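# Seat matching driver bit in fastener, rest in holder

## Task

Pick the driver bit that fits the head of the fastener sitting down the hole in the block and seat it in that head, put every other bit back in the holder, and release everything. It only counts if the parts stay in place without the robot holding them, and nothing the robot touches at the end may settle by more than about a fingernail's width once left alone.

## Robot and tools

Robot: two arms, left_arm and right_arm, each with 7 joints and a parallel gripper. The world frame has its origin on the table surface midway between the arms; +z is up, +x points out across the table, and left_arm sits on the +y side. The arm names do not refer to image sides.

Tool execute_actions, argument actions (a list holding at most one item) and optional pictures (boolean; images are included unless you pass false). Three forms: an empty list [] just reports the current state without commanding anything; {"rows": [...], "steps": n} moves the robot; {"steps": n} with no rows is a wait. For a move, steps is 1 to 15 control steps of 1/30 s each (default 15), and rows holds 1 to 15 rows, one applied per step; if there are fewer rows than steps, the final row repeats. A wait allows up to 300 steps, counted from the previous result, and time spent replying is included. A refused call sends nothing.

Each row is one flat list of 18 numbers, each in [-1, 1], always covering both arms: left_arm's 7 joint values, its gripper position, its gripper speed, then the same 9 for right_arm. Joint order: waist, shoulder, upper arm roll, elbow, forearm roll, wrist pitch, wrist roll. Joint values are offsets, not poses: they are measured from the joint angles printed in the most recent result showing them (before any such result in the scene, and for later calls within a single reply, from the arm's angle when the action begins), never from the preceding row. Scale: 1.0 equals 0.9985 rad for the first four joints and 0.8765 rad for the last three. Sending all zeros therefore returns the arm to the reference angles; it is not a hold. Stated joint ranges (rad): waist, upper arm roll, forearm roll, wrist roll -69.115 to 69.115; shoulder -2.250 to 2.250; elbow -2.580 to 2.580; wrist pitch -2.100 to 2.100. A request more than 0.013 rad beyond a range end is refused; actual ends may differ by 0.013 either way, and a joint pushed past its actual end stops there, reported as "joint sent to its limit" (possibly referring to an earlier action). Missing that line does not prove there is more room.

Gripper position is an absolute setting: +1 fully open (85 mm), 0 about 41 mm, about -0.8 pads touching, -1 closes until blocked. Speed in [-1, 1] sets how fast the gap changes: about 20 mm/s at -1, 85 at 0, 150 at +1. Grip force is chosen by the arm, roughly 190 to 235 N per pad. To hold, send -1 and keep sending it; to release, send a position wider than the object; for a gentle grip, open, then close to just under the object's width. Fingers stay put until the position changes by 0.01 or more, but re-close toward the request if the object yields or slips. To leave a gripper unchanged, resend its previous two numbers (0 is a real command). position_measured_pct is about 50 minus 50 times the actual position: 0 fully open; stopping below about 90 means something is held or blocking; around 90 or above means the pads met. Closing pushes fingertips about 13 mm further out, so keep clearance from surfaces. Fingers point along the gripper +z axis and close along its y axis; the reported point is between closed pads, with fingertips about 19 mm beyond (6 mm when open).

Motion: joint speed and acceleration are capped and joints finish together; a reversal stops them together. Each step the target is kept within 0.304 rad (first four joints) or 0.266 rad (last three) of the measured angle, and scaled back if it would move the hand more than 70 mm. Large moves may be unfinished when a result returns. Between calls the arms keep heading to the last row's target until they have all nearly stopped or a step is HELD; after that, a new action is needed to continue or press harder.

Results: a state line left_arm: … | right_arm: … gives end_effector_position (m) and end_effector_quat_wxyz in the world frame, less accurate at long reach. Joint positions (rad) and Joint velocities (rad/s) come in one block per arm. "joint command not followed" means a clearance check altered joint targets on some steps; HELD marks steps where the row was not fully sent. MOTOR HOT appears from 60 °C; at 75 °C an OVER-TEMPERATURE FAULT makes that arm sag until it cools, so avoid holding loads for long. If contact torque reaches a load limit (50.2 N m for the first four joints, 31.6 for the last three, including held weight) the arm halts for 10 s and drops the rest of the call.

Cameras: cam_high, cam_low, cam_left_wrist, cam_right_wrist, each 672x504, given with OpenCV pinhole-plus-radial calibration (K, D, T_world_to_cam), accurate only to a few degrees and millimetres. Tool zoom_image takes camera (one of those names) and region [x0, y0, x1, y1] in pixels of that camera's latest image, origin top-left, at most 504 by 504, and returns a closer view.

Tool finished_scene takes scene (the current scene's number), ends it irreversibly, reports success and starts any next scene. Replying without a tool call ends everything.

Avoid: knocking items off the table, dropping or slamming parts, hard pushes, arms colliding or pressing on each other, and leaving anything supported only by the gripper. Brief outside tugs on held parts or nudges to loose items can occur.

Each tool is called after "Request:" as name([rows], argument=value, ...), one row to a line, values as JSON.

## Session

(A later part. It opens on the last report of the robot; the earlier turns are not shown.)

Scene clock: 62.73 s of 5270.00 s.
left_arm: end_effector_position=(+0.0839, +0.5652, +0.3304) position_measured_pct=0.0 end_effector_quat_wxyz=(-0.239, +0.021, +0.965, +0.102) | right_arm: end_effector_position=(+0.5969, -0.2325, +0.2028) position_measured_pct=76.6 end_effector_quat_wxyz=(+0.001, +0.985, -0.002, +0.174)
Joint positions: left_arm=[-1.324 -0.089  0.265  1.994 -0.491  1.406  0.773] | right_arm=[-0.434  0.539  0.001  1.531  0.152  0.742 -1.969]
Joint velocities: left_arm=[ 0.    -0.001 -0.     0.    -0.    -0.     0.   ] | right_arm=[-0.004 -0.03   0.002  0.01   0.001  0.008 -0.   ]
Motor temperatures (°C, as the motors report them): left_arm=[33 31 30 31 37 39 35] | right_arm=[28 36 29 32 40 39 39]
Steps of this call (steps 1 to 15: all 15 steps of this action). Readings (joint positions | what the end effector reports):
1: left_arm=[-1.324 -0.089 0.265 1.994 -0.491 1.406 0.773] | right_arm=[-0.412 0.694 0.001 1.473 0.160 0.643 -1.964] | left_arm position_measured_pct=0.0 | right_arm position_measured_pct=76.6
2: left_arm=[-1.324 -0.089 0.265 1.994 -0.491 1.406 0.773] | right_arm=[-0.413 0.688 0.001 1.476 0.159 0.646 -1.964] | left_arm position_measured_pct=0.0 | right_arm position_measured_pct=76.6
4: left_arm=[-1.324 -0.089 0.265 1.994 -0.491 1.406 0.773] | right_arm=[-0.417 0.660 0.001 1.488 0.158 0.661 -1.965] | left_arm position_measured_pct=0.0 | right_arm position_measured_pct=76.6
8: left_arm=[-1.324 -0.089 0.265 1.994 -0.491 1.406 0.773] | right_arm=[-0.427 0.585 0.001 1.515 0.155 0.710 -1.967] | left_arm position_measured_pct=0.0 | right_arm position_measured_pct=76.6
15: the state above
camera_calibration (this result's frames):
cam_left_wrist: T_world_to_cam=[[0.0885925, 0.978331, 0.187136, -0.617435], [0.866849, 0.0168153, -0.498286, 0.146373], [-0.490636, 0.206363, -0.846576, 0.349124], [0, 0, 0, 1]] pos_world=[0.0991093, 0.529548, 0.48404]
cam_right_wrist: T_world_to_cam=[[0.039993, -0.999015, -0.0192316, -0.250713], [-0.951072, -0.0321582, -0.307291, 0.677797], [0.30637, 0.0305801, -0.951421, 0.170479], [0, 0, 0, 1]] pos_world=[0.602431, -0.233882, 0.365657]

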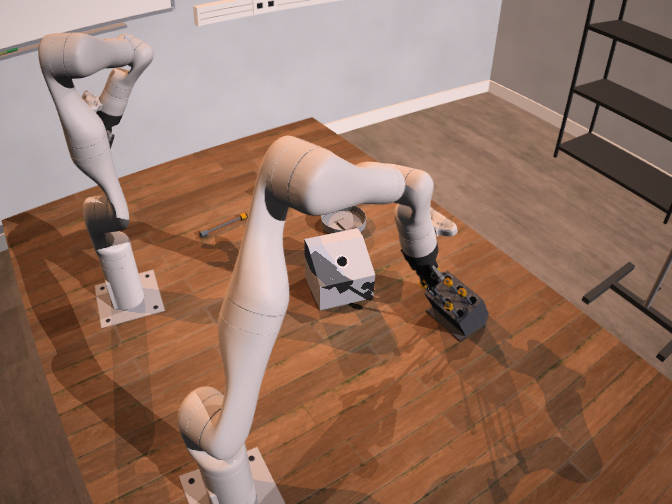

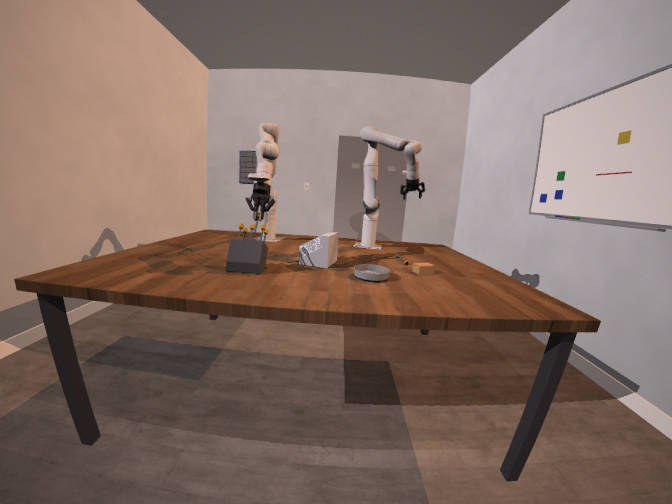

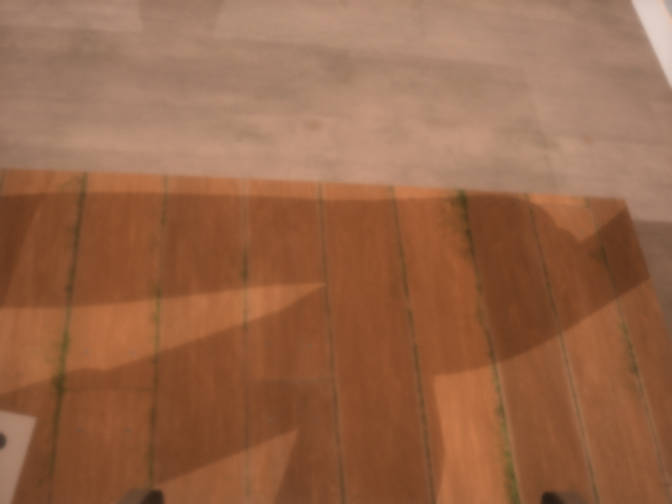

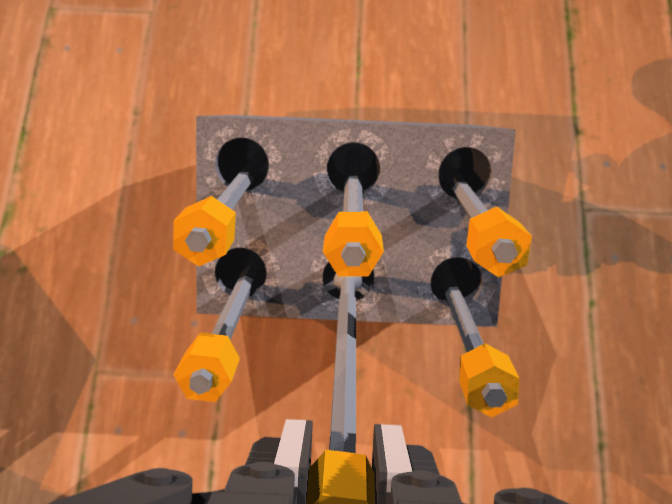

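Request:
execute_actions([
  {"rows":[[0,0,0,0,0,0,0,1,0,0.011,0.075,0,-0.024,0.004,-0.06,0.003,-1,0],[0,0,0,0,0,0,0,1,0,0.011,0.075,0,-0.024,0.004,-0.06,0.003,-1,0],[0,0,0,0,0,0,0,1,0,0.011,0.075,0,-0.024,0.004,-0.06,0.003,-1,0],[0,0,0,0,0,0,0,1,0,0.011,0.075,0,-0.024,0.004,-0.06,0.003,-1,0],[0,0,0,0,0,0,0,1,0,0.0213,0.151,0,-0.056,0.009,-0.11,0.006,-1,0]],"steps":15},
], pictures=false)

Request:
execute_actions([
  {"rows":[[0,0,0,0,0,0,0,1,0,0,0,0,0,0,0,0,-0.25,0]],"steps":7},
], pictures=false)

Request:
execute_actions([
  {"rows":[[0,0,0,0,0,0,0,1,0,-0.011,-0.081,0,0.035,0,0.053,0,-0.25,0]],"steps":11},
], pictures=false)

Request:
execute_actions([
  {"rows":[[0,0,0,0,0,0,0,1,0,-0.0855,0.0246,0,-0.05,0.039,0.042,-0.113,-0.25,0]],"steps":13},
], pictures=false)

Request:
execute_actions([
  {"rows":[[0,0,0,0,0,0,0,1,0,0.015,0.088,0,-0.036,0,-0.057,0,-0.25,0]],"steps":14},
])

Request:
execute_actions([
  {"rows":[[0,0,0,0,0,0,0,1,0,0,0,0,0,0,0,0,-1,0]],"steps":10},
], pictures=false)

Request:
execute_actions([
  {"rows":[[0,0,0,0,0,0,0,1,0,-0.0135,-0.079,0,0.034,-0.005,0.052,-0.004,-1,0],[0,0,0,0,0,0,0,1,0,-0.0135,-0.079,0,0.034,-0.005,0.052,-0.004,-1,0],[0,0,0,0,0,0,0,1,0,-0.0135,-0.079,0,0.034,-0.005,0.052,-0.004,-1,0],[0,0,0,0,0,0,0,1,0,-0.0135,-0.079,0,0.034,-0.005,0.052,-0.004,-1,0],[0,0,0,0,0,0,0,1,0,-0.028,-0.155,0,0.059,-0.01,0.112,-0.009,-1,0]],"steps":15},
])

Request:
zoom_image(camera="cam_right_wrist", region=[280, 210, 420, 350])

Scene clock: 74.50 s of 5270.00 s.
left_arm: end_effector_position=(+0.0839, +0.5652, +0.3304) position_measured_pct=0.0 end_effector_quat_wxyz=(-0.239, +0.021, +0.965, +0.102) | right_arm: end_effector_position=(+0.6341, -0.2326, +0.1424) position_measured_pct=76.6 end_effector_quat_wxyz=(+0.001, +0.985, -0.002, +0.175)
Joint positions: left_arm=[-1.324 -0.089  0.265  1.994 -0.491  1.406  0.773] | right_arm=[-0.413  0.687  0.001  1.476  0.16   0.647 -1.964]
Joint velocities: left_arm=[ 0.    -0.001 -0.    -0.001 -0.    -0.    -0.   ] | right_arm=[ 0.003  0.028 -0.002 -0.012  0.    -0.007 -0.001]
Motor temperatures (°C, as the motors report them): left_arm=[33 31 30 31 37 39 35] | right_arm=[28 36 29 32 40 39 39]
Steps of this call (steps 1 to 15: the robot went on to your last target; steps 16 to 90: nothing new was sent; then 8.27 s passed at rest; steps 91 to 105: all 15 steps of this action). Readings (joint positions | what the end effector reports):
91: left_arm=[-1.324 -0.089 0.265 1.994 -0.491 1.406 0.773] | right_arm=[-0.434 0.537 0.001 1.532 0.152 0.743 -1.969] | left_arm position_measured_pct=0.0 | right_arm position_measured_pct=76.6
92: left_arm=[-1.324 -0.089 0.265 1.994 -0.491 1.406 0.773] | right_arm=[-0.433 0.543 0.001 1.529 0.152 0.739 -1.969] | left_arm position_measured_pct=0.0 | right_arm position_measured_pct=76.6
94: left_arm=[-1.324 -0.089 0.265 1.994 -0.491 1.406 0.773] | right_arm=[-0.429 0.571 0.001 1.520 0.153 0.721 -1.968] | left_arm position_measured_pct=0.0 | right_arm position_measured_pct=76.6
98: left_arm=[-1.324 -0.089 0.265 1.994 -0.491 1.406 0.773] | right_arm=[-0.419 0.644 0.001 1.494 0.157 0.675 -1.965] | left_arm position_measured_pct=0.0 | right_arm position_measured_pct=76.6
105: the state above

Scene clock: 74.73 s of 5270.00 s.
left_arm: end_effector_position=(+0.0839, +0.5652, +0.3304) position_measured_pct=0.0 end_effector_quat_wxyz=(-0.239, +0.021, +0.965, +0.102) | right_arm: end_effector_position=(+0.6343, -0.2325, +0.1427) position_measured_pct=64.7 end_effector_quat_wxyz=(+0.001, +0.985, -0.002, +0.175)
Joint positions: left_arm=[-1.324 -0.089  0.265  1.994 -0.491  1.406  0.773] | right_arm=[-0.413  0.687  0.001  1.476  0.16   0.646 -1.964]
Joint velocities: left_arm=[-0.     0.002 -0.    -0.001 -0.    -0.    -0.   ] | right_arm=[-0.001  0.     0.     0.001 -0.001  0.001  0.002]
Motor temperatures (°C, as the motors report them): left_arm=[33 31 30 31 37 39 35] | right_arm=[28 36 29 32 40 39 39]
Steps of this call (steps 1 to 7: all 7 steps of this action). Readings (joint positions | what the end effector reports):
1: left_arm=[-1.324 -0.089 0.265 1.994 -0.491 1.406 0.773] | right_arm=[-0.413 0.687 0.001 1.476 0.160 0.646 -1.964] | left_arm position_measured_pct=0.0 | right_arm position_measured_pct=76.6
2: left_arm=[-1.324 -0.089 0.265 1.994 -0.491 1.406 0.773] | right_arm=[-0.413 0.687 0.001 1.476 0.160 0.647 -1.964] | left_arm position_measured_pct=0.0 | right_arm position_measured_pct=76.6
4: left_arm=[-1.324 -0.089 0.265 1.994 -0.491 1.406 0.773] | right_arm=[-0.413 0.687 0.001 1.476 0.160 0.646 -1.964] | left_arm position_measured_pct=0.0 | right_arm position_measured_pct=71.8
7: the state above

Scene clock: 75.10 s of 5270.00 s.
left_arm: end_effector_position=(+0.0839, +0.5652, +0.3304) position_measured_pct=0.0 end_effector_quat_wxyz=(-0.239, +0.021, +0.965, +0.102) | right_arm: end_effector_position=(+0.6149, -0.2332, +0.1741) position_measured_pct=62.3 end_effector_quat_wxyz=(+0.002, +0.985, +0.001, +0.175)
Joint positions: left_arm=[-1.324 -0.089  0.265  1.994 -0.491  1.406  0.773] | right_arm=[-0.424  0.609  0.001  1.51   0.16   0.693 -1.964]
Joint velocities: left_arm=[-0.    -0.     0.     0.001  0.    -0.    -0.   ] | right_arm=[-0.003 -0.024  0.001  0.013  0.     0.007 -0.   ]
Motor temperatures (°C, as the motors report them): left_arm=[33 31 30 31 37 39 35] | right_arm=[28 36 29 32 40 39 39]
Steps of this call (steps 1 to 11: all 11 steps of this action). Readings (joint positions | what the end effector reports):
1: left_arm=[-1.324 -0.089 0.265 1.994 -0.491 1.406 0.773] | right_arm=[-0.413 0.685 0.001 1.477 0.160 0.647 -1.964] | left_arm position_measured_pct=0.0 | right_arm position_measured_pct=63.5
2: left_arm=[-1.324 -0.089 0.265 1.994 -0.491 1.406 0.773] | right_arm=[-0.414 0.679 0.001 1.480 0.160 0.650 -1.964] | left_arm position_measured_pct=0.0 | right_arm position_measured_pct=63.1
4: left_arm=[-1.324 -0.089 0.265 1.994 -0.491 1.406 0.773] | right_arm=[-0.418 0.651 0.001 1.492 0.160 0.665 -1.964] | left_arm position_measured_pct=0.0 | right_arm position_measured_pct=62.7
8: left_arm=[-1.324 -0.089 0.265 1.994 -0.491 1.406 0.773] | right_arm=[-0.423 0.612 0.001 1.508 0.160 0.690 -1.964] | left_arm position_measured_pct=0.0 | right_arm position_measured_pct=62.3
11: the state above

Scene clock: 75.53 s of 5270.00 s.
left_arm: end_effector_position=(+0.0839, +0.5652, +0.3304) position_measured_pct=0.0 end_effector_quat_wxyz=(-0.239, +0.021, +0.965, +0.102) | right_arm: end_effector_position=(+0.6149, -0.1876, +0.1753) position_measured_pct=62.3 end_effector_quat_wxyz=(+0.002, +0.984, +0.002, +0.175)
Joint positions: left_arm=[-1.324 -0.089  0.265  1.994 -0.491  1.406  0.773] | right_arm=[-0.507  0.632  0.001  1.46   0.194  0.729 -2.062]
Joint velocities: left_arm=[ 0. -0. -0.  0.  0.  0. -0.] | right_arm=[-0.015  0.005  0.003 -0.004  0.001  0.003 -0.005]
Motor temperatures (°C, as the motors report them): left_arm=[33 31 30 31 37 39 35] | right_arm=[28 36 29 32 40 39 39]
Steps of this call (steps 1 to 13: all 13 steps of this action). Readings (joint positions | what the end effector reports):
1: left_arm=[-1.324 -0.089 0.265 1.994 -0.491 1.406 0.773] | right_arm=[-0.425 0.609 0.001 1.510 0.160 0.693 -1.965] | left_arm position_measured_pct=0.0 | right_arm position_measured_pct=62.3
2: left_arm=[-1.324 -0.089 0.265 1.994 -0.491 1.406 0.773] | right_arm=[-0.432 0.610 0.003 1.506 0.163 0.696 -1.971] | left_arm position_measured_pct=0.0 | right_arm position_measured_pct=62.3
4: left_arm=[-1.324 -0.089 0.265 1.994 -0.491 1.406 0.773] | right_arm=[-0.461 0.619 0.005 1.490 0.174 0.708 -2.001] | left_arm position_measured_pct=0.0 | right_arm position_measured_pct=62.3
8: left_arm=[-1.324 -0.089 0.265 1.994 -0.491 1.406 0.773] | right_arm=[-0.502 0.631 -0.002 1.464 0.191 0.727 -2.057] | left_arm position_measured_pct=0.0 | right_arm position_measured_pct=62.3
13: the state above

Scene clock: 76.00 s of 5270.00 s.
left_arm: end_effector_position=(+0.0839, +0.5652, +0.3304) position_measured_pct=0.0 end_effector_quat_wxyz=(-0.239, +0.021, +0.965, +0.102) | right_arm: end_effector_position=(+0.6351, -0.1874, +0.1385) position_measured_pct=62.3 end_effector_quat_wxyz=(+0.001, +0.985, -0.001, +0.174)
Joint positions: left_arm=[-1.324 -0.089  0.265  1.994 -0.491  1.406  0.773] | right_arm=[-0.492  0.719  0.001  1.425  0.194  0.679 -2.062]
Joint velocities: left_arm=[-0.     0.002  0.    -0.001 -0.    -0.     0.   ] | right_arm=[ 0.002  0.012  0.    -0.003 -0.001 -0.001 -0.001]
Motor temperatures (°C, as the motors report them): left_arm=[33 31 30 31 37 39 35] | right_arm=[28 36 29 32 40 39 39]
Steps of this call (steps 1 to 14: all 14 steps of this action). Readings (joint positions | what the end effector reports):
1: left_arm=[-1.324 -0.089 0.265 1.994 -0.491 1.406 0.773] | right_arm=[-0.507 0.634 0.001 1.460 0.194 0.728 -2.063] | left_arm position_measured_pct=0.0 | right_arm position_measured_pct=62.3
2: left_arm=[-1.324 -0.089 0.265 1.994 -0.491 1.406 0.773] | right_arm=[-0.506 0.640 0.001 1.457 0.194 0.725 -2.063] | left_arm position_measured_pct=0.0 | right_arm position_measured_pct=62.3
4: left_arm=[-1.324 -0.089 0.265 1.994 -0.491 1.406 0.773] | right_arm=[-0.500 0.669 0.001 1.445 0.194 0.709 -2.062] | left_arm position_measured_pct=0.0 | right_arm position_measured_pct=62.3
8: left_arm=[-1.324 -0.089 0.265 1.994 -0.491 1.406 0.773] | right_arm=[-0.493 0.714 0.001 1.428 0.194 0.683 -2.062] | left_arm position_measured_pct=0.0 | right_arm position_measured_pct=62.3
14: the state above
camera_calibration (this result's frames):
cam_left_wrist: T_world_to_cam=[[0.0885953, 0.97833, 0.187138, -0.617437], [0.866851, 0.0168133, -0.498284, 0.146372], [-0.490633, 0.206366, -0.846577, 0.349123], [0, 0, 0, 1]] pos_world=[0.0991107, 0.52955, 0.48404]
cam_right_wrist: T_world_to_cam=[[0.0416859, -0.998957, -0.0186239, -0.209588], [-0.951162, -0.0339713, -0.306816, 0.695399], [0.305864, 0.0305042, -0.951587, 0.0965505], [0, 0, 0, 1]] pos_world=[0.640642, -0.188691, 0.301332]

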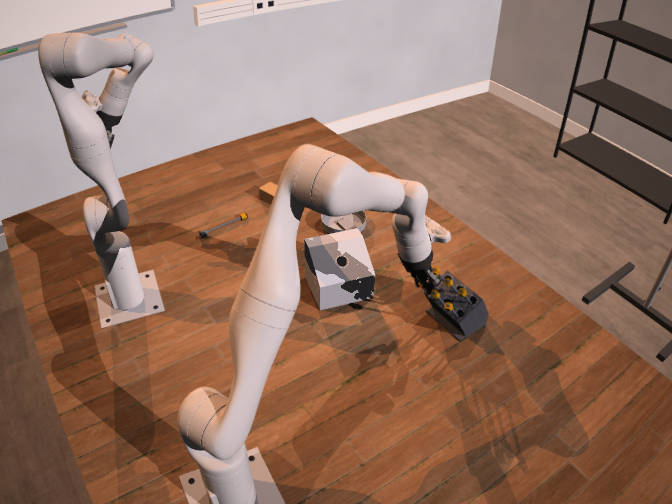

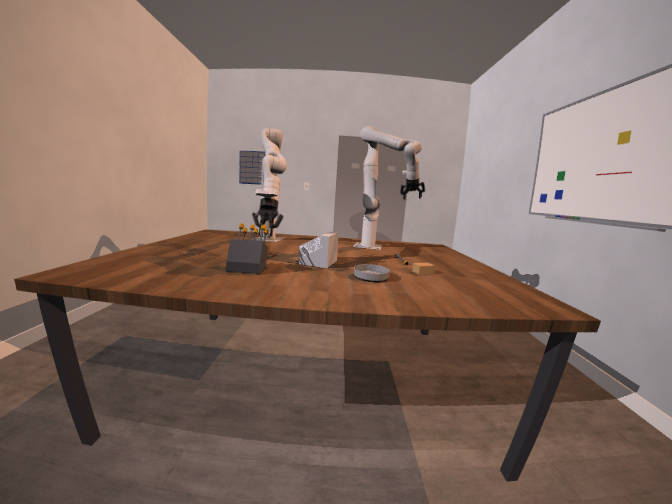

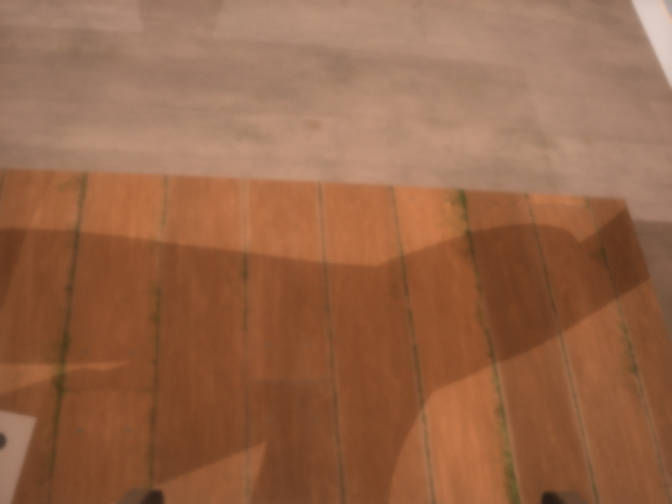

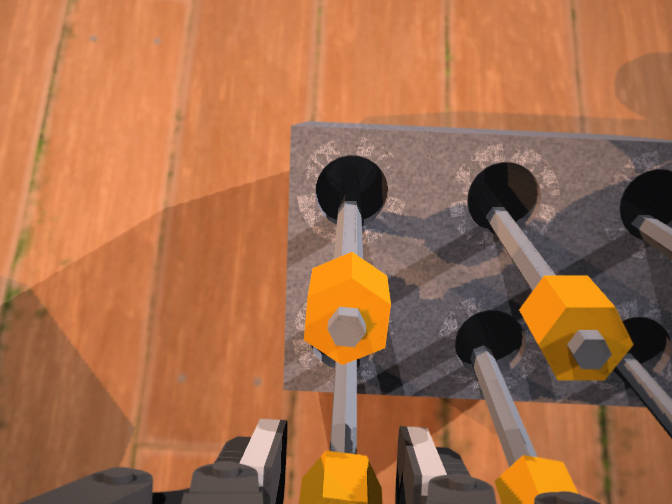

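Scene clock: 76.33 s of 5270.00 s.
left_arm: end_effector_position=(+0.0839, +0.5652, +0.3304) position_measured_pct=0.0 end_effector_quat_wxyz=(-0.239, +0.021, +0.965, +0.102) | right_arm: end_effector_position=(+0.6350, -0.1874, +0.1388) position_measured_pct=76.6 end_effector_quat_wxyz=(+0.001, +0.985, -0.001, +0.174)
Joint positions: left_arm=[-1.324 -0.089  0.265  1.994 -0.491  1.406  0.773] | right_arm=[-0.493  0.719  0.001  1.425  0.194  0.68  -2.062]
Joint velocities: left_arm=[ 0.001  0.001  0.    -0.001 -0.    -0.     0.   ] | right_arm=[ 0.    -0.    -0.002  0.001  0.     0.001  0.001]
Motor temperatures (°C, as the motors report them): left_arm=[33 31 30 31 37 39 35] | right_arm=[28 36 29 32 40 39 39]
Steps of this call (steps 1 to 10: all 10 steps of this action). Readings (joint positions | what the end effector reports):
1: left_arm=[-1.324 -0.089 0.265 1.994 -0.491 1.406 0.773] | right_arm=[-0.492 0.719 0.001 1.425 0.194 0.679 -2.062] | left_arm position_measured_pct=0.0 | right_arm position_measured_pct=62.3
2: left_arm=[-1.324 -0.089 0.265 1.994 -0.491 1.406 0.773] | right_arm=[-0.492 0.719 0.001 1.425 0.194 0.679 -2.062] | left_arm position_measured_pct=0.0 | right_arm position_measured_pct=63.1
4: left_arm=[-1.324 -0.089 0.265 1.994 -0.491 1.406 0.773] | right_arm=[-0.492 0.719 0.001 1.425 0.194 0.679 -2.062] | left_arm position_measured_pct=0.0 | right_arm position_measured_pct=67.1
8: left_arm=[-1.324 -0.089 0.265 1.994 -0.491 1.406 0.773] | right_arm=[-0.493 0.719 0.001 1.425 0.194 0.680 -2.062] | left_arm position_measured_pct=0.0 | right_arm position_measured_pct=75.8
10: the state above

Scene clock: 76.83 s of 5270.00 s.
left_arm: end_effector_position=(+0.0839, +0.5652, +0.3304) position_measured_pct=0.0 end_effector_quat_wxyz=(-0.239, +0.021, +0.965, +0.102) | right_arm: end_effector_position=(+0.5962, -0.1869, +0.2022) position_measured_pct=76.6 end_effector_quat_wxyz=(+0.001, +0.985, -0.002, +0.173)
Joint positions: left_arm=[-1.324 -0.089  0.265  1.994 -0.491  1.406  0.773] | right_arm=[-0.52   0.567  0.001  1.483  0.185  0.777 -2.07 ]
Joint velocities: left_arm=[ 0.     0.001 -0.     0.    -0.     0.     0.   ] | right_arm=[-0.008 -0.028  0.     0.012 -0.001  0.009  0.   ]
Motor temperatures (°C, as the motors report them): left_arm=[33 31 30 31 37 39 35] | right_arm=[28 36 29 32 40 39 39]
Steps of this call (steps 1 to 15: all 15 steps of this action). Readings (joint positions | what the end effector reports):
1: left_arm=[-1.324 -0.089 0.265 1.994 -0.491 1.406 0.773] | right_arm=[-0.493 0.717 0.001 1.425 0.194 0.680 -2.062] | left_arm position_measured_pct=0.0 | right_arm position_measured_pct=76.6
2: left_arm=[-1.324 -0.089 0.265 1.994 -0.491 1.406 0.773] | right_arm=[-0.494 0.711 0.001 1.428 0.193 0.683 -2.063] | left_arm position_measured_pct=0.0 | right_arm position_measured_pct=76.6
4: left_arm=[-1.324 -0.089 0.265 1.994 -0.491 1.406 0.773] | right_arm=[-0.499 0.684 0.001 1.441 0.192 0.698 -2.064] | left_arm position_measured_pct=0.0 | right_arm position_measured_pct=76.6
8: left_arm=[-1.324 -0.089 0.265 1.994 -0.491 1.406 0.773] | right_arm=[-0.512 0.610 0.001 1.467 0.188 0.745 -2.068] | left_arm position_measured_pct=0.0 | right_arm position_measured_pct=76.6
15: the state above
camera_calibration (this result's frames):
cam_left_wrist: T_world_to_cam=[[0.0885964, 0.97833, 0.187138, -0.617438], [0.866851, 0.0168124, -0.498284, 0.146372], [-0.490632, 0.206367, -0.846577, 0.349123], [0, 0, 0, 1]] pos_world=[0.0991113, 0.52955, 0.48404]
cam_right_wrist: T_world_to_cam=[[0.0411754, -0.998969, -0.0191231, -0.205934], [-0.951624, -0.0333769, -0.305445, 0.67813], [0.304492, 0.0307748, -0.952018, 0.170027], [0, 0, 0, 1]] pos_world=[0.602032, -0.18832, 0.365062]

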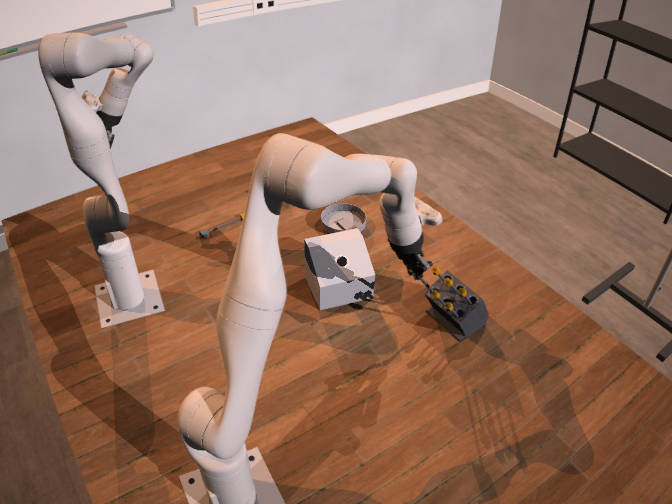

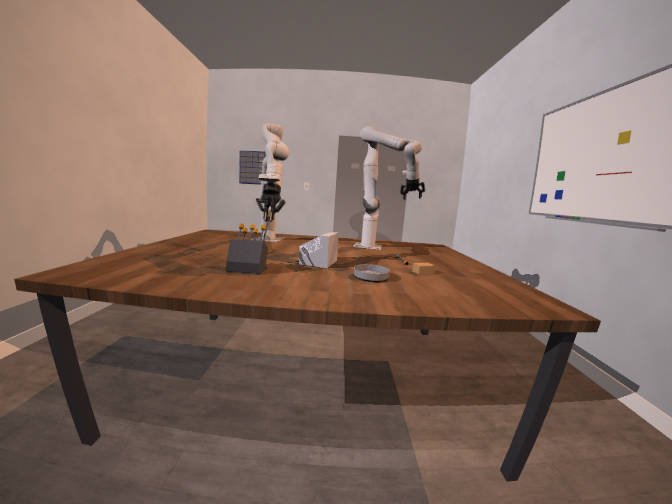

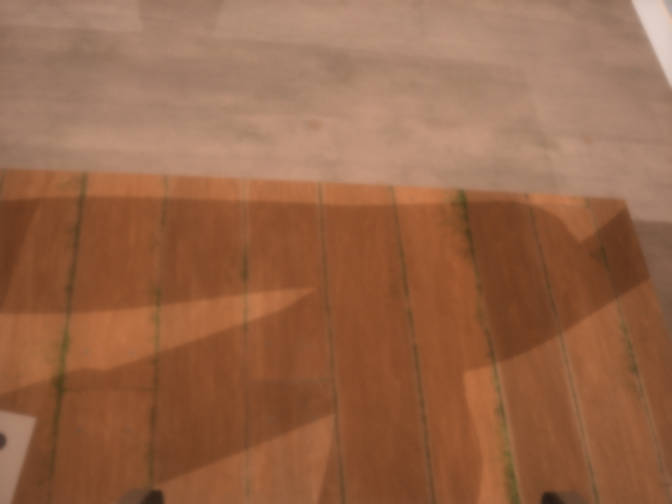

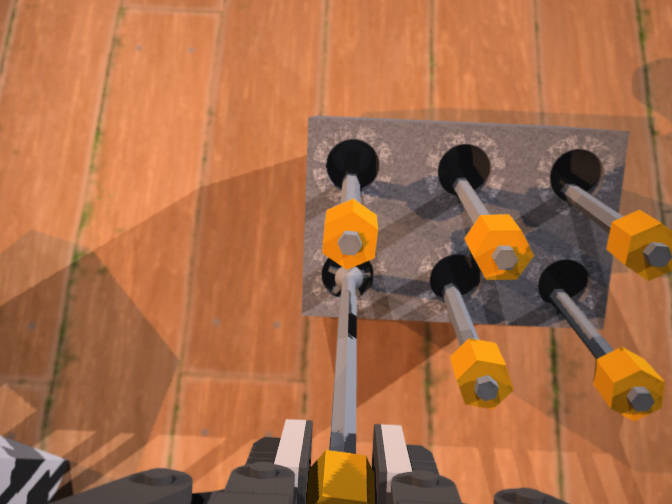

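Region (280, 210, 420, 350) of cam_right_wrist's 672x504 image, scaled by 3.600.

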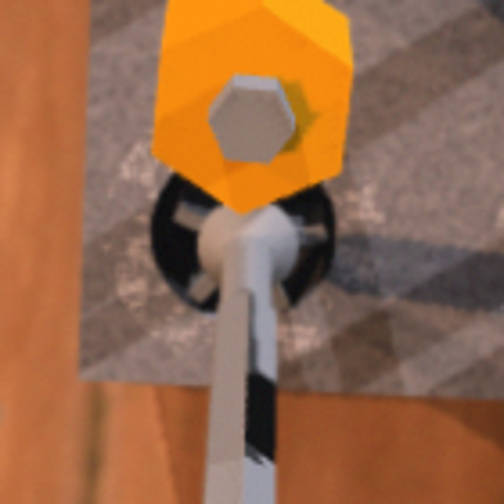

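Request:
execute_actions(actions=[])

Scene clock: 88.50 s of 5270.00 s.
left_arm: end_effector_position=(+0.0839, +0.5652, +0.3304) position_measured_pct=0.0 end_effector_quat_wxyz=(-0.239, +0.021, +0.965, +0.102) | right_arm: end_effector_position=(+0.5959, -0.1866, +0.2038) position_measured_pct=76.6 end_effector_quat_wxyz=(+0.000, +0.985, -0.001, +0.174)
Joint positions: left_arm=[-1.324 -0.089  0.265  1.994 -0.491  1.406  0.773] | right_arm=[-0.52   0.564  0.001  1.484  0.185  0.778 -2.07 ]
Joint velocities: left_arm=[-0.001 -0.002  0.    -0.001  0.    -0.     0.   ] | right_arm=[ 0.001 -0.     0.002  0.     0.     0.001  0.001]
Motor temperatures (°C, as the motors report them): left_arm=[33 31 30 31 37 39 35] | right_arm=[28 36 29 32 40 39 39]
Steps of this call (steps 1 to 15: the robot went on to your last target; steps 16 to 170: nothing new was sent; then 6.00 s passed at rest). Readings (joint positions | what the end effector reports):
1: left_arm=[-1.324 -0.089 0.265 1.994 -0.491 1.406 0.773] | right_arm=[-0.520 0.566 0.001 1.483 0.185 0.777 -2.070] | left_arm position_measured_pct=0.0 | right_arm position_measured_pct=76.6
2: left_arm=[-1.324 -0.089 0.265 1.994 -0.491 1.406 0.773] | right_arm=[-0.520 0.566 0.001 1.483 0.185 0.778 -2.070] | left_arm position_measured_pct=0.0 | right_arm position_measured_pct=76.6
4: left_arm=[-1.324 -0.089 0.265 1.994 -0.491 1.406 0.773] | right_arm=[-0.520 0.565 0.001 1.483 0.185 0.778 -2.070] | left_arm position_measured_pct=0.0 | right_arm position_measured_pct=76.6
8: left_arm=[-1.324 -0.089 0.265 1.994 -0.491 1.406 0.773] | right_arm=[-0.520 0.564 0.001 1.484 0.185 0.778 -2.070] | left_arm position_measured_pct=0.0 | right_arm position_measured_pct=76.6
170: the state above
All arms were judged still, so your last target was given up. Only a new action makes them travel on or press farther. Fingers that are still opening or closing keep moving.
camera_calibration (this result's frames):
cam_left_wrist: T_world_to_cam=[[0.0885965, 0.97833, 0.187138, -0.617439], [0.866851, 0.0168123, -0.498284, 0.146372], [-0.490632, 0.206367, -0.846577, 0.349123], [0, 0, 0, 1]] pos_world=[0.0991113, 0.52955, 0.48404]
cam_right_wrist: T_world_to_cam=[[0.0417599, -0.998932, -0.0197485, -0.205804], [-0.951058, -0.0336859, -0.307171, 0.678273], [0.306178, 0.0316094, -0.951449, 0.170662], [0, 0, 0, 1]] pos_world=[0.601418, -0.18813, 0.366658]

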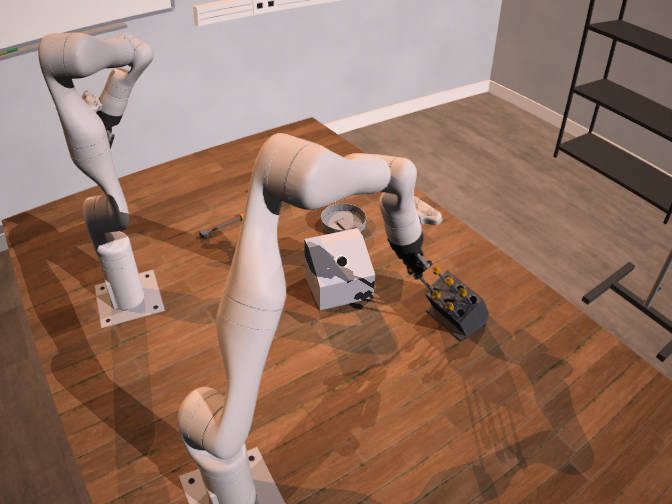

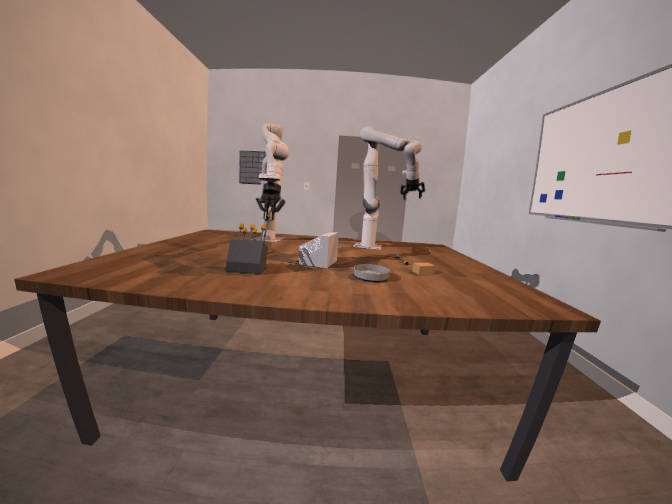

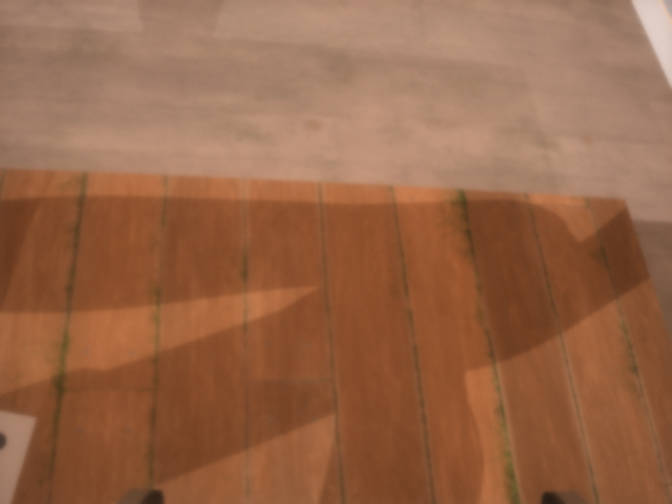

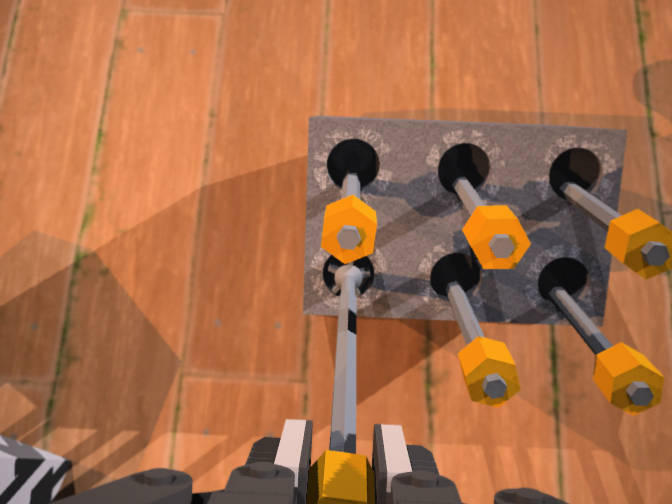

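Request:
execute_actions([
  {"rows":[[0,0,0,0,0,0,0,1,0,-0.025,-0.13,0,0.03,0,0.11,0,-1,0]],"steps":15},
], pictures=false)

Request:
execute_actions([
  {"steps":20},
])

Request:
zoom_image(camera="cam_right_wrist", region=[300,230,400,320])

Scene clock: 90.53 s of 5270.00 s.
left_arm: end_effector_position=(+0.0839, +0.5652, +0.3304) position_measured_pct=0.0 end_effector_quat_wxyz=(-0.239, +0.021, +0.965, +0.102) | right_arm: end_effector_position=(+0.5585, -0.1893, +0.2533) position_measured_pct=76.6 end_effector_quat_wxyz=(+0.004, +0.985, +0.004, +0.171)
Joint positions: left_arm=[-1.324 -0.089  0.265  1.994 -0.491  1.406  0.773] | right_arm=[-0.546  0.44  -0.     1.519  0.184  0.877 -2.07 ]
Joint velocities: left_arm=[-0.     0.001  0.     0.001  0.    -0.    -0.   ] | right_arm=[ 0.002 -0.044  0.021 -0.073  0.043 -0.094  0.   ]
Motor temperatures (°C, as the motors report them): left_arm=[33 31 30 31 37 39 35] | right_arm=[28 36 29 32 40 39 39]
Steps of this call (steps 1 to 46: nothing new was sent; steps 47 to 61: all 15 steps of this action). Readings (joint positions | what the end effector reports):
47: left_arm=[-1.324 -0.089 0.265 1.994 -0.491 1.406 0.773] | right_arm=[-0.521 0.562 0.001 1.484 0.185 0.778 -2.070] | left_arm position_measured_pct=0.0 | right_arm position_measured_pct=76.6
48: left_arm=[-1.324 -0.089 0.265 1.994 -0.491 1.406 0.773] | right_arm=[-0.522 0.557 0.001 1.486 0.185 0.782 -2.070] | left_arm position_measured_pct=0.0 | right_arm position_measured_pct=76.6
50: left_arm=[-1.324 -0.089 0.265 1.994 -0.491 1.406 0.773] | right_arm=[-0.528 0.527 0.001 1.493 0.185 0.802 -2.070] | left_arm position_measured_pct=0.0 | right_arm position_measured_pct=76.6
54: left_arm=[-1.324 -0.089 0.265 1.994 -0.491 1.406 0.773] | right_arm=[-0.542 0.453 0.001 1.508 0.185 0.860 -2.070] | left_arm position_measured_pct=0.0 | right_arm position_measured_pct=76.6
61: the state above

Scene clock: 91.20 s of 5270.00 s.
left_arm: end_effector_position=(+0.0839, +0.5652, +0.3304) position_measured_pct=0.0 end_effector_quat_wxyz=(-0.239, +0.021, +0.965, +0.102) | right_arm: end_effector_position=(+0.5617, -0.1892, +0.2593) position_measured_pct=76.6 end_effector_quat_wxyz=(+0.002, +0.984, +0.003, +0.177)
Joint positions: left_arm=[-1.324 -0.089  0.265  1.994 -0.491  1.406  0.773] | right_arm=[-0.545  0.434  0.001  1.514  0.185  0.874 -2.07 ]
Joint velocities: left_arm=[ 0.     0.001  0.    -0.     0.    -0.    -0.   ] | right_arm=[ 0.001 -0.001 -0.001  0.     0.001 -0.    -0.   ]
Motor temperatures (°C, as the motors report them): left_arm=[33 31 30 31 37 39 35] | right_arm=[28 36 29 32 40 39 39]
Steps of this call (steps 1 to 15: the robot went on to your last target; steps 16 to 20: nothing new was sent). Readings (joint positions | what the end effector reports):
1: left_arm=[-1.324 -0.089 0.265 1.994 -0.491 1.406 0.773] | right_arm=[-0.546 0.439 0.000 1.517 0.185 0.875 -2.070] | left_arm position_measured_pct=0.0 | right_arm position_measured_pct=76.6
2: left_arm=[-1.324 -0.089 0.265 1.994 -0.491 1.406 0.773] | right_arm=[-0.546 0.437 0.001 1.515 0.185 0.875 -2.070] | left_arm position_measured_pct=0.0 | right_arm position_measured_pct=76.6
4: left_arm=[-1.324 -0.089 0.265 1.994 -0.491 1.406 0.773] | right_arm=[-0.545 0.436 0.001 1.514 0.185 0.874 -2.070] | left_arm position_measured_pct=0.0 | right_arm position_measured_pct=76.6
8: left_arm=[-1.324 -0.089 0.265 1.994 -0.491 1.406 0.773] | right_arm=[-0.545 0.434 0.001 1.514 0.185 0.874 -2.070] | left_arm position_measured_pct=0.0 | right_arm position_measured_pct=76.6
20: the state above
All arms were judged still, so your last target was given up. Only a new action makes them travel on or press farther. Fingers that are still opening or closing keep moving.
camera_calibration (this result's frames):
cam_left_wrist: T_world_to_cam=[[0.0885973, 0.97833, 0.187139, -0.617439], [0.866851, 0.0168118, -0.498283, 0.146371], [-0.490632, 0.206368, -0.846577, 0.349122], [0, 0, 0, 1]] pos_world=[0.0991116, 0.529551, 0.48404]
cam_right_wrist: T_world_to_cam=[[0.0506291, -0.998609, -0.0147027, -0.212052], [-0.948394, -0.0434586, -0.314102, 0.661205], [0.313026, 0.0298466, -0.949275, 0.229245], [0, 0, 0, 1]] pos_world=[0.56606, -0.189864, 0.422184]

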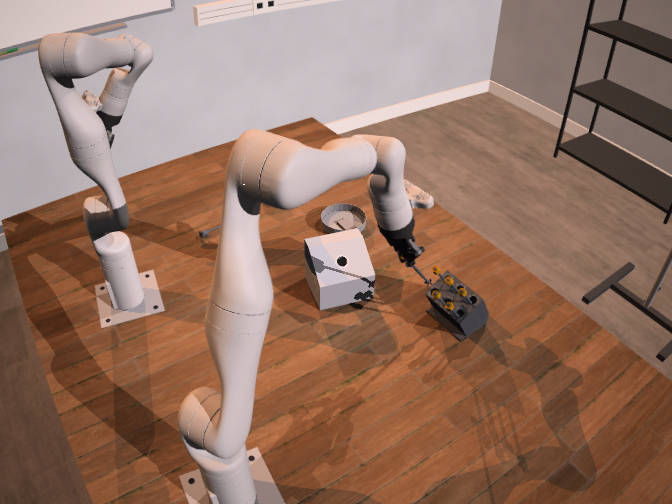

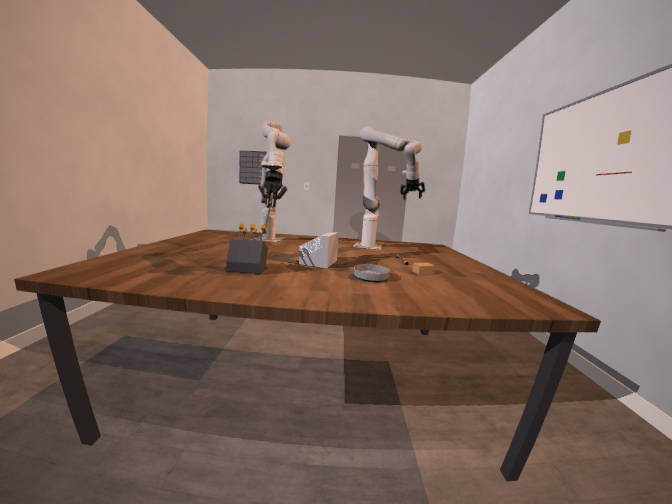

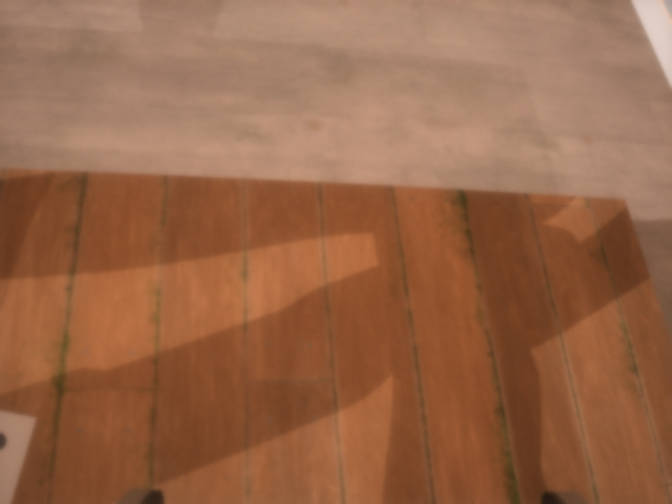

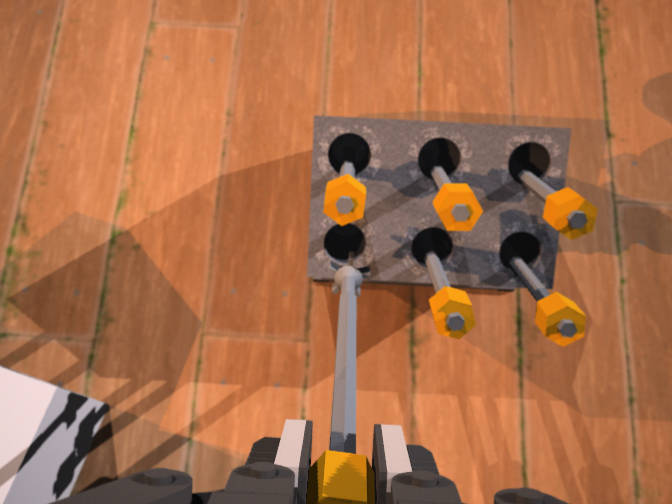

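Region (300, 230, 400, 320) of cam_right_wrist's 672x504 image, scaled by 5.040; it fills the top 454 rows of this view, and the rest is white.

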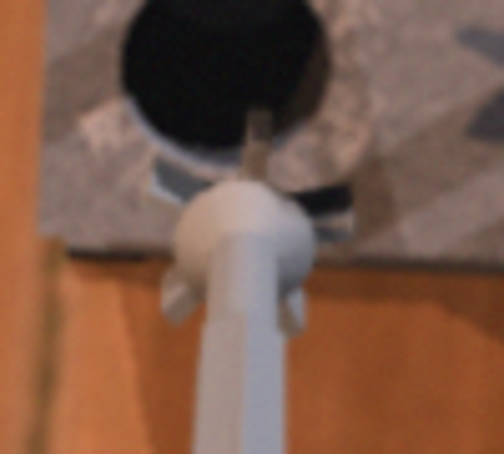

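Request:
execute_actions([
  {"rows":[[0,0,0,0,0,0,0,1,0,-0.04,-0.06,0,-0.09,-0.2,0.2,0.95,-1,0]],"steps":15},
], pictures=false)

Request:
execute_actions([
  {"steps":25},
], pictures=false)

Scene clock: 99.80 s of 5270.00 s.
left_arm: end_effector_position=(+0.0839, +0.5652, +0.3304) position_measured_pct=0.0 end_effector_quat_wxyz=(-0.239, +0.021, +0.965, +0.102) | right_arm: end_effector_position=(+0.5222, -0.1403, +0.3056) position_measured_pct=76.6 end_effector_quat_wxyz=(-0.025, +0.963, +0.226, +0.145)
Joint positions: left_arm=[-1.324 -0.089  0.265  1.994 -0.491  1.406  0.773] | right_arm=[-0.583  0.377  0.001  1.427  0.017  1.042 -1.564]
Joint velocities: left_arm=[ 0.    -0.     0.     0.001  0.    -0.     0.   ] | right_arm=[-0.015 -0.026  0.002 -0.033 -0.061  0.065  1.215]
Motor temperatures (°C, as the motors report them): left_arm=[33 31 30 31 37 39 35] | right_arm=[28 36 29 32 40 39 39]
Steps of this call (steps 1 to 90: nothing new was sent; then 5.10 s passed at rest; steps 91 to 105: all 15 steps of this action). Readings (joint positions | what the end effector reports):
91: left_arm=[-1.324 -0.089 0.265 1.994 -0.491 1.406 0.773] | right_arm=[-0.546 0.433 0.001 1.513 0.184 0.875 -2.069] | left_arm position_measured_pct=0.0 | right_arm position_measured_pct=76.6
92: left_arm=[-1.324 -0.089 0.265 1.994 -0.491 1.406 0.773] | right_arm=[-0.548 0.431 0.002 1.510 0.178 0.882 -2.059] | left_arm position_measured_pct=0.0 | right_arm position_measured_pct=76.6
94: left_arm=[-1.324 -0.089 0.265 1.994 -0.491 1.406 0.773] | right_arm=[-0.556 0.419 0.003 1.493 0.146 0.916 -2.008] | left_arm position_measured_pct=0.0 | right_arm position_measured_pct=76.6
98: left_arm=[-1.324 -0.089 0.265 1.994 -0.491 1.406 0.773] | right_arm=[-0.573 0.393 0.000 1.451 0.064 0.995 -1.849] | left_arm position_measured_pct=0.0 | right_arm position_measured_pct=76.6
105: the state above

Scene clock: 100.63 s of 5270.00 s.
left_arm: end_effector_position=(+0.0839, +0.5652, +0.3304) position_measured_pct=0.0 end_effector_quat_wxyz=(-0.239, +0.021, +0.965, +0.102) | right_arm: end_effector_position=(+0.5204, -0.1382, +0.3078) position_measured_pct=76.6 end_effector_quat_wxyz=(-0.004, +0.914, +0.379, +0.147)
Joint positions: left_arm=[-1.324 -0.089  0.265  1.994 -0.491  1.406  0.773] | right_arm=[-0.585  0.374  0.001  1.424  0.01   1.05  -1.238]
Joint velocities: left_arm=[ 0.     0.001  0.    -0.    -0.     0.     0.   ] | right_arm=[ 0.     0.001 -0.001 -0.     0.001  0.    -0.   ]
Motor temperatures (°C, as the motors report them): left_arm=[33 31 30 31 37 39 35] | right_arm=[28 36 29 32 40 39 39]
Steps of this call (steps 1 to 25: the robot went on to your last target). Readings (joint positions | what the end effector reports):
1: left_arm=[-1.324 -0.089 0.265 1.994 -0.491 1.406 0.773] | right_arm=[-0.584 0.376 0.001 1.426 0.015 1.044 -1.524] | left_arm position_measured_pct=0.0 | right_arm position_measured_pct=76.6
2: left_arm=[-1.324 -0.089 0.265 1.994 -0.491 1.406 0.773] | right_arm=[-0.584 0.376 0.001 1.426 0.013 1.046 -1.483] | left_arm position_measured_pct=0.0 | right_arm position_measured_pct=76.6
4: left_arm=[-1.324 -0.089 0.265 1.994 -0.491 1.406 0.773] | right_arm=[-0.585 0.375 0.001 1.425 0.012 1.048 -1.402] | left_arm position_measured_pct=0.0 | right_arm position_measured_pct=76.6
8: left_arm=[-1.324 -0.089 0.265 1.994 -0.491 1.406 0.773] | right_arm=[-0.585 0.374 0.001 1.424 0.010 1.049 -1.265] | left_arm position_measured_pct=0.0 | right_arm position_measured_pct=76.6
25: the state above


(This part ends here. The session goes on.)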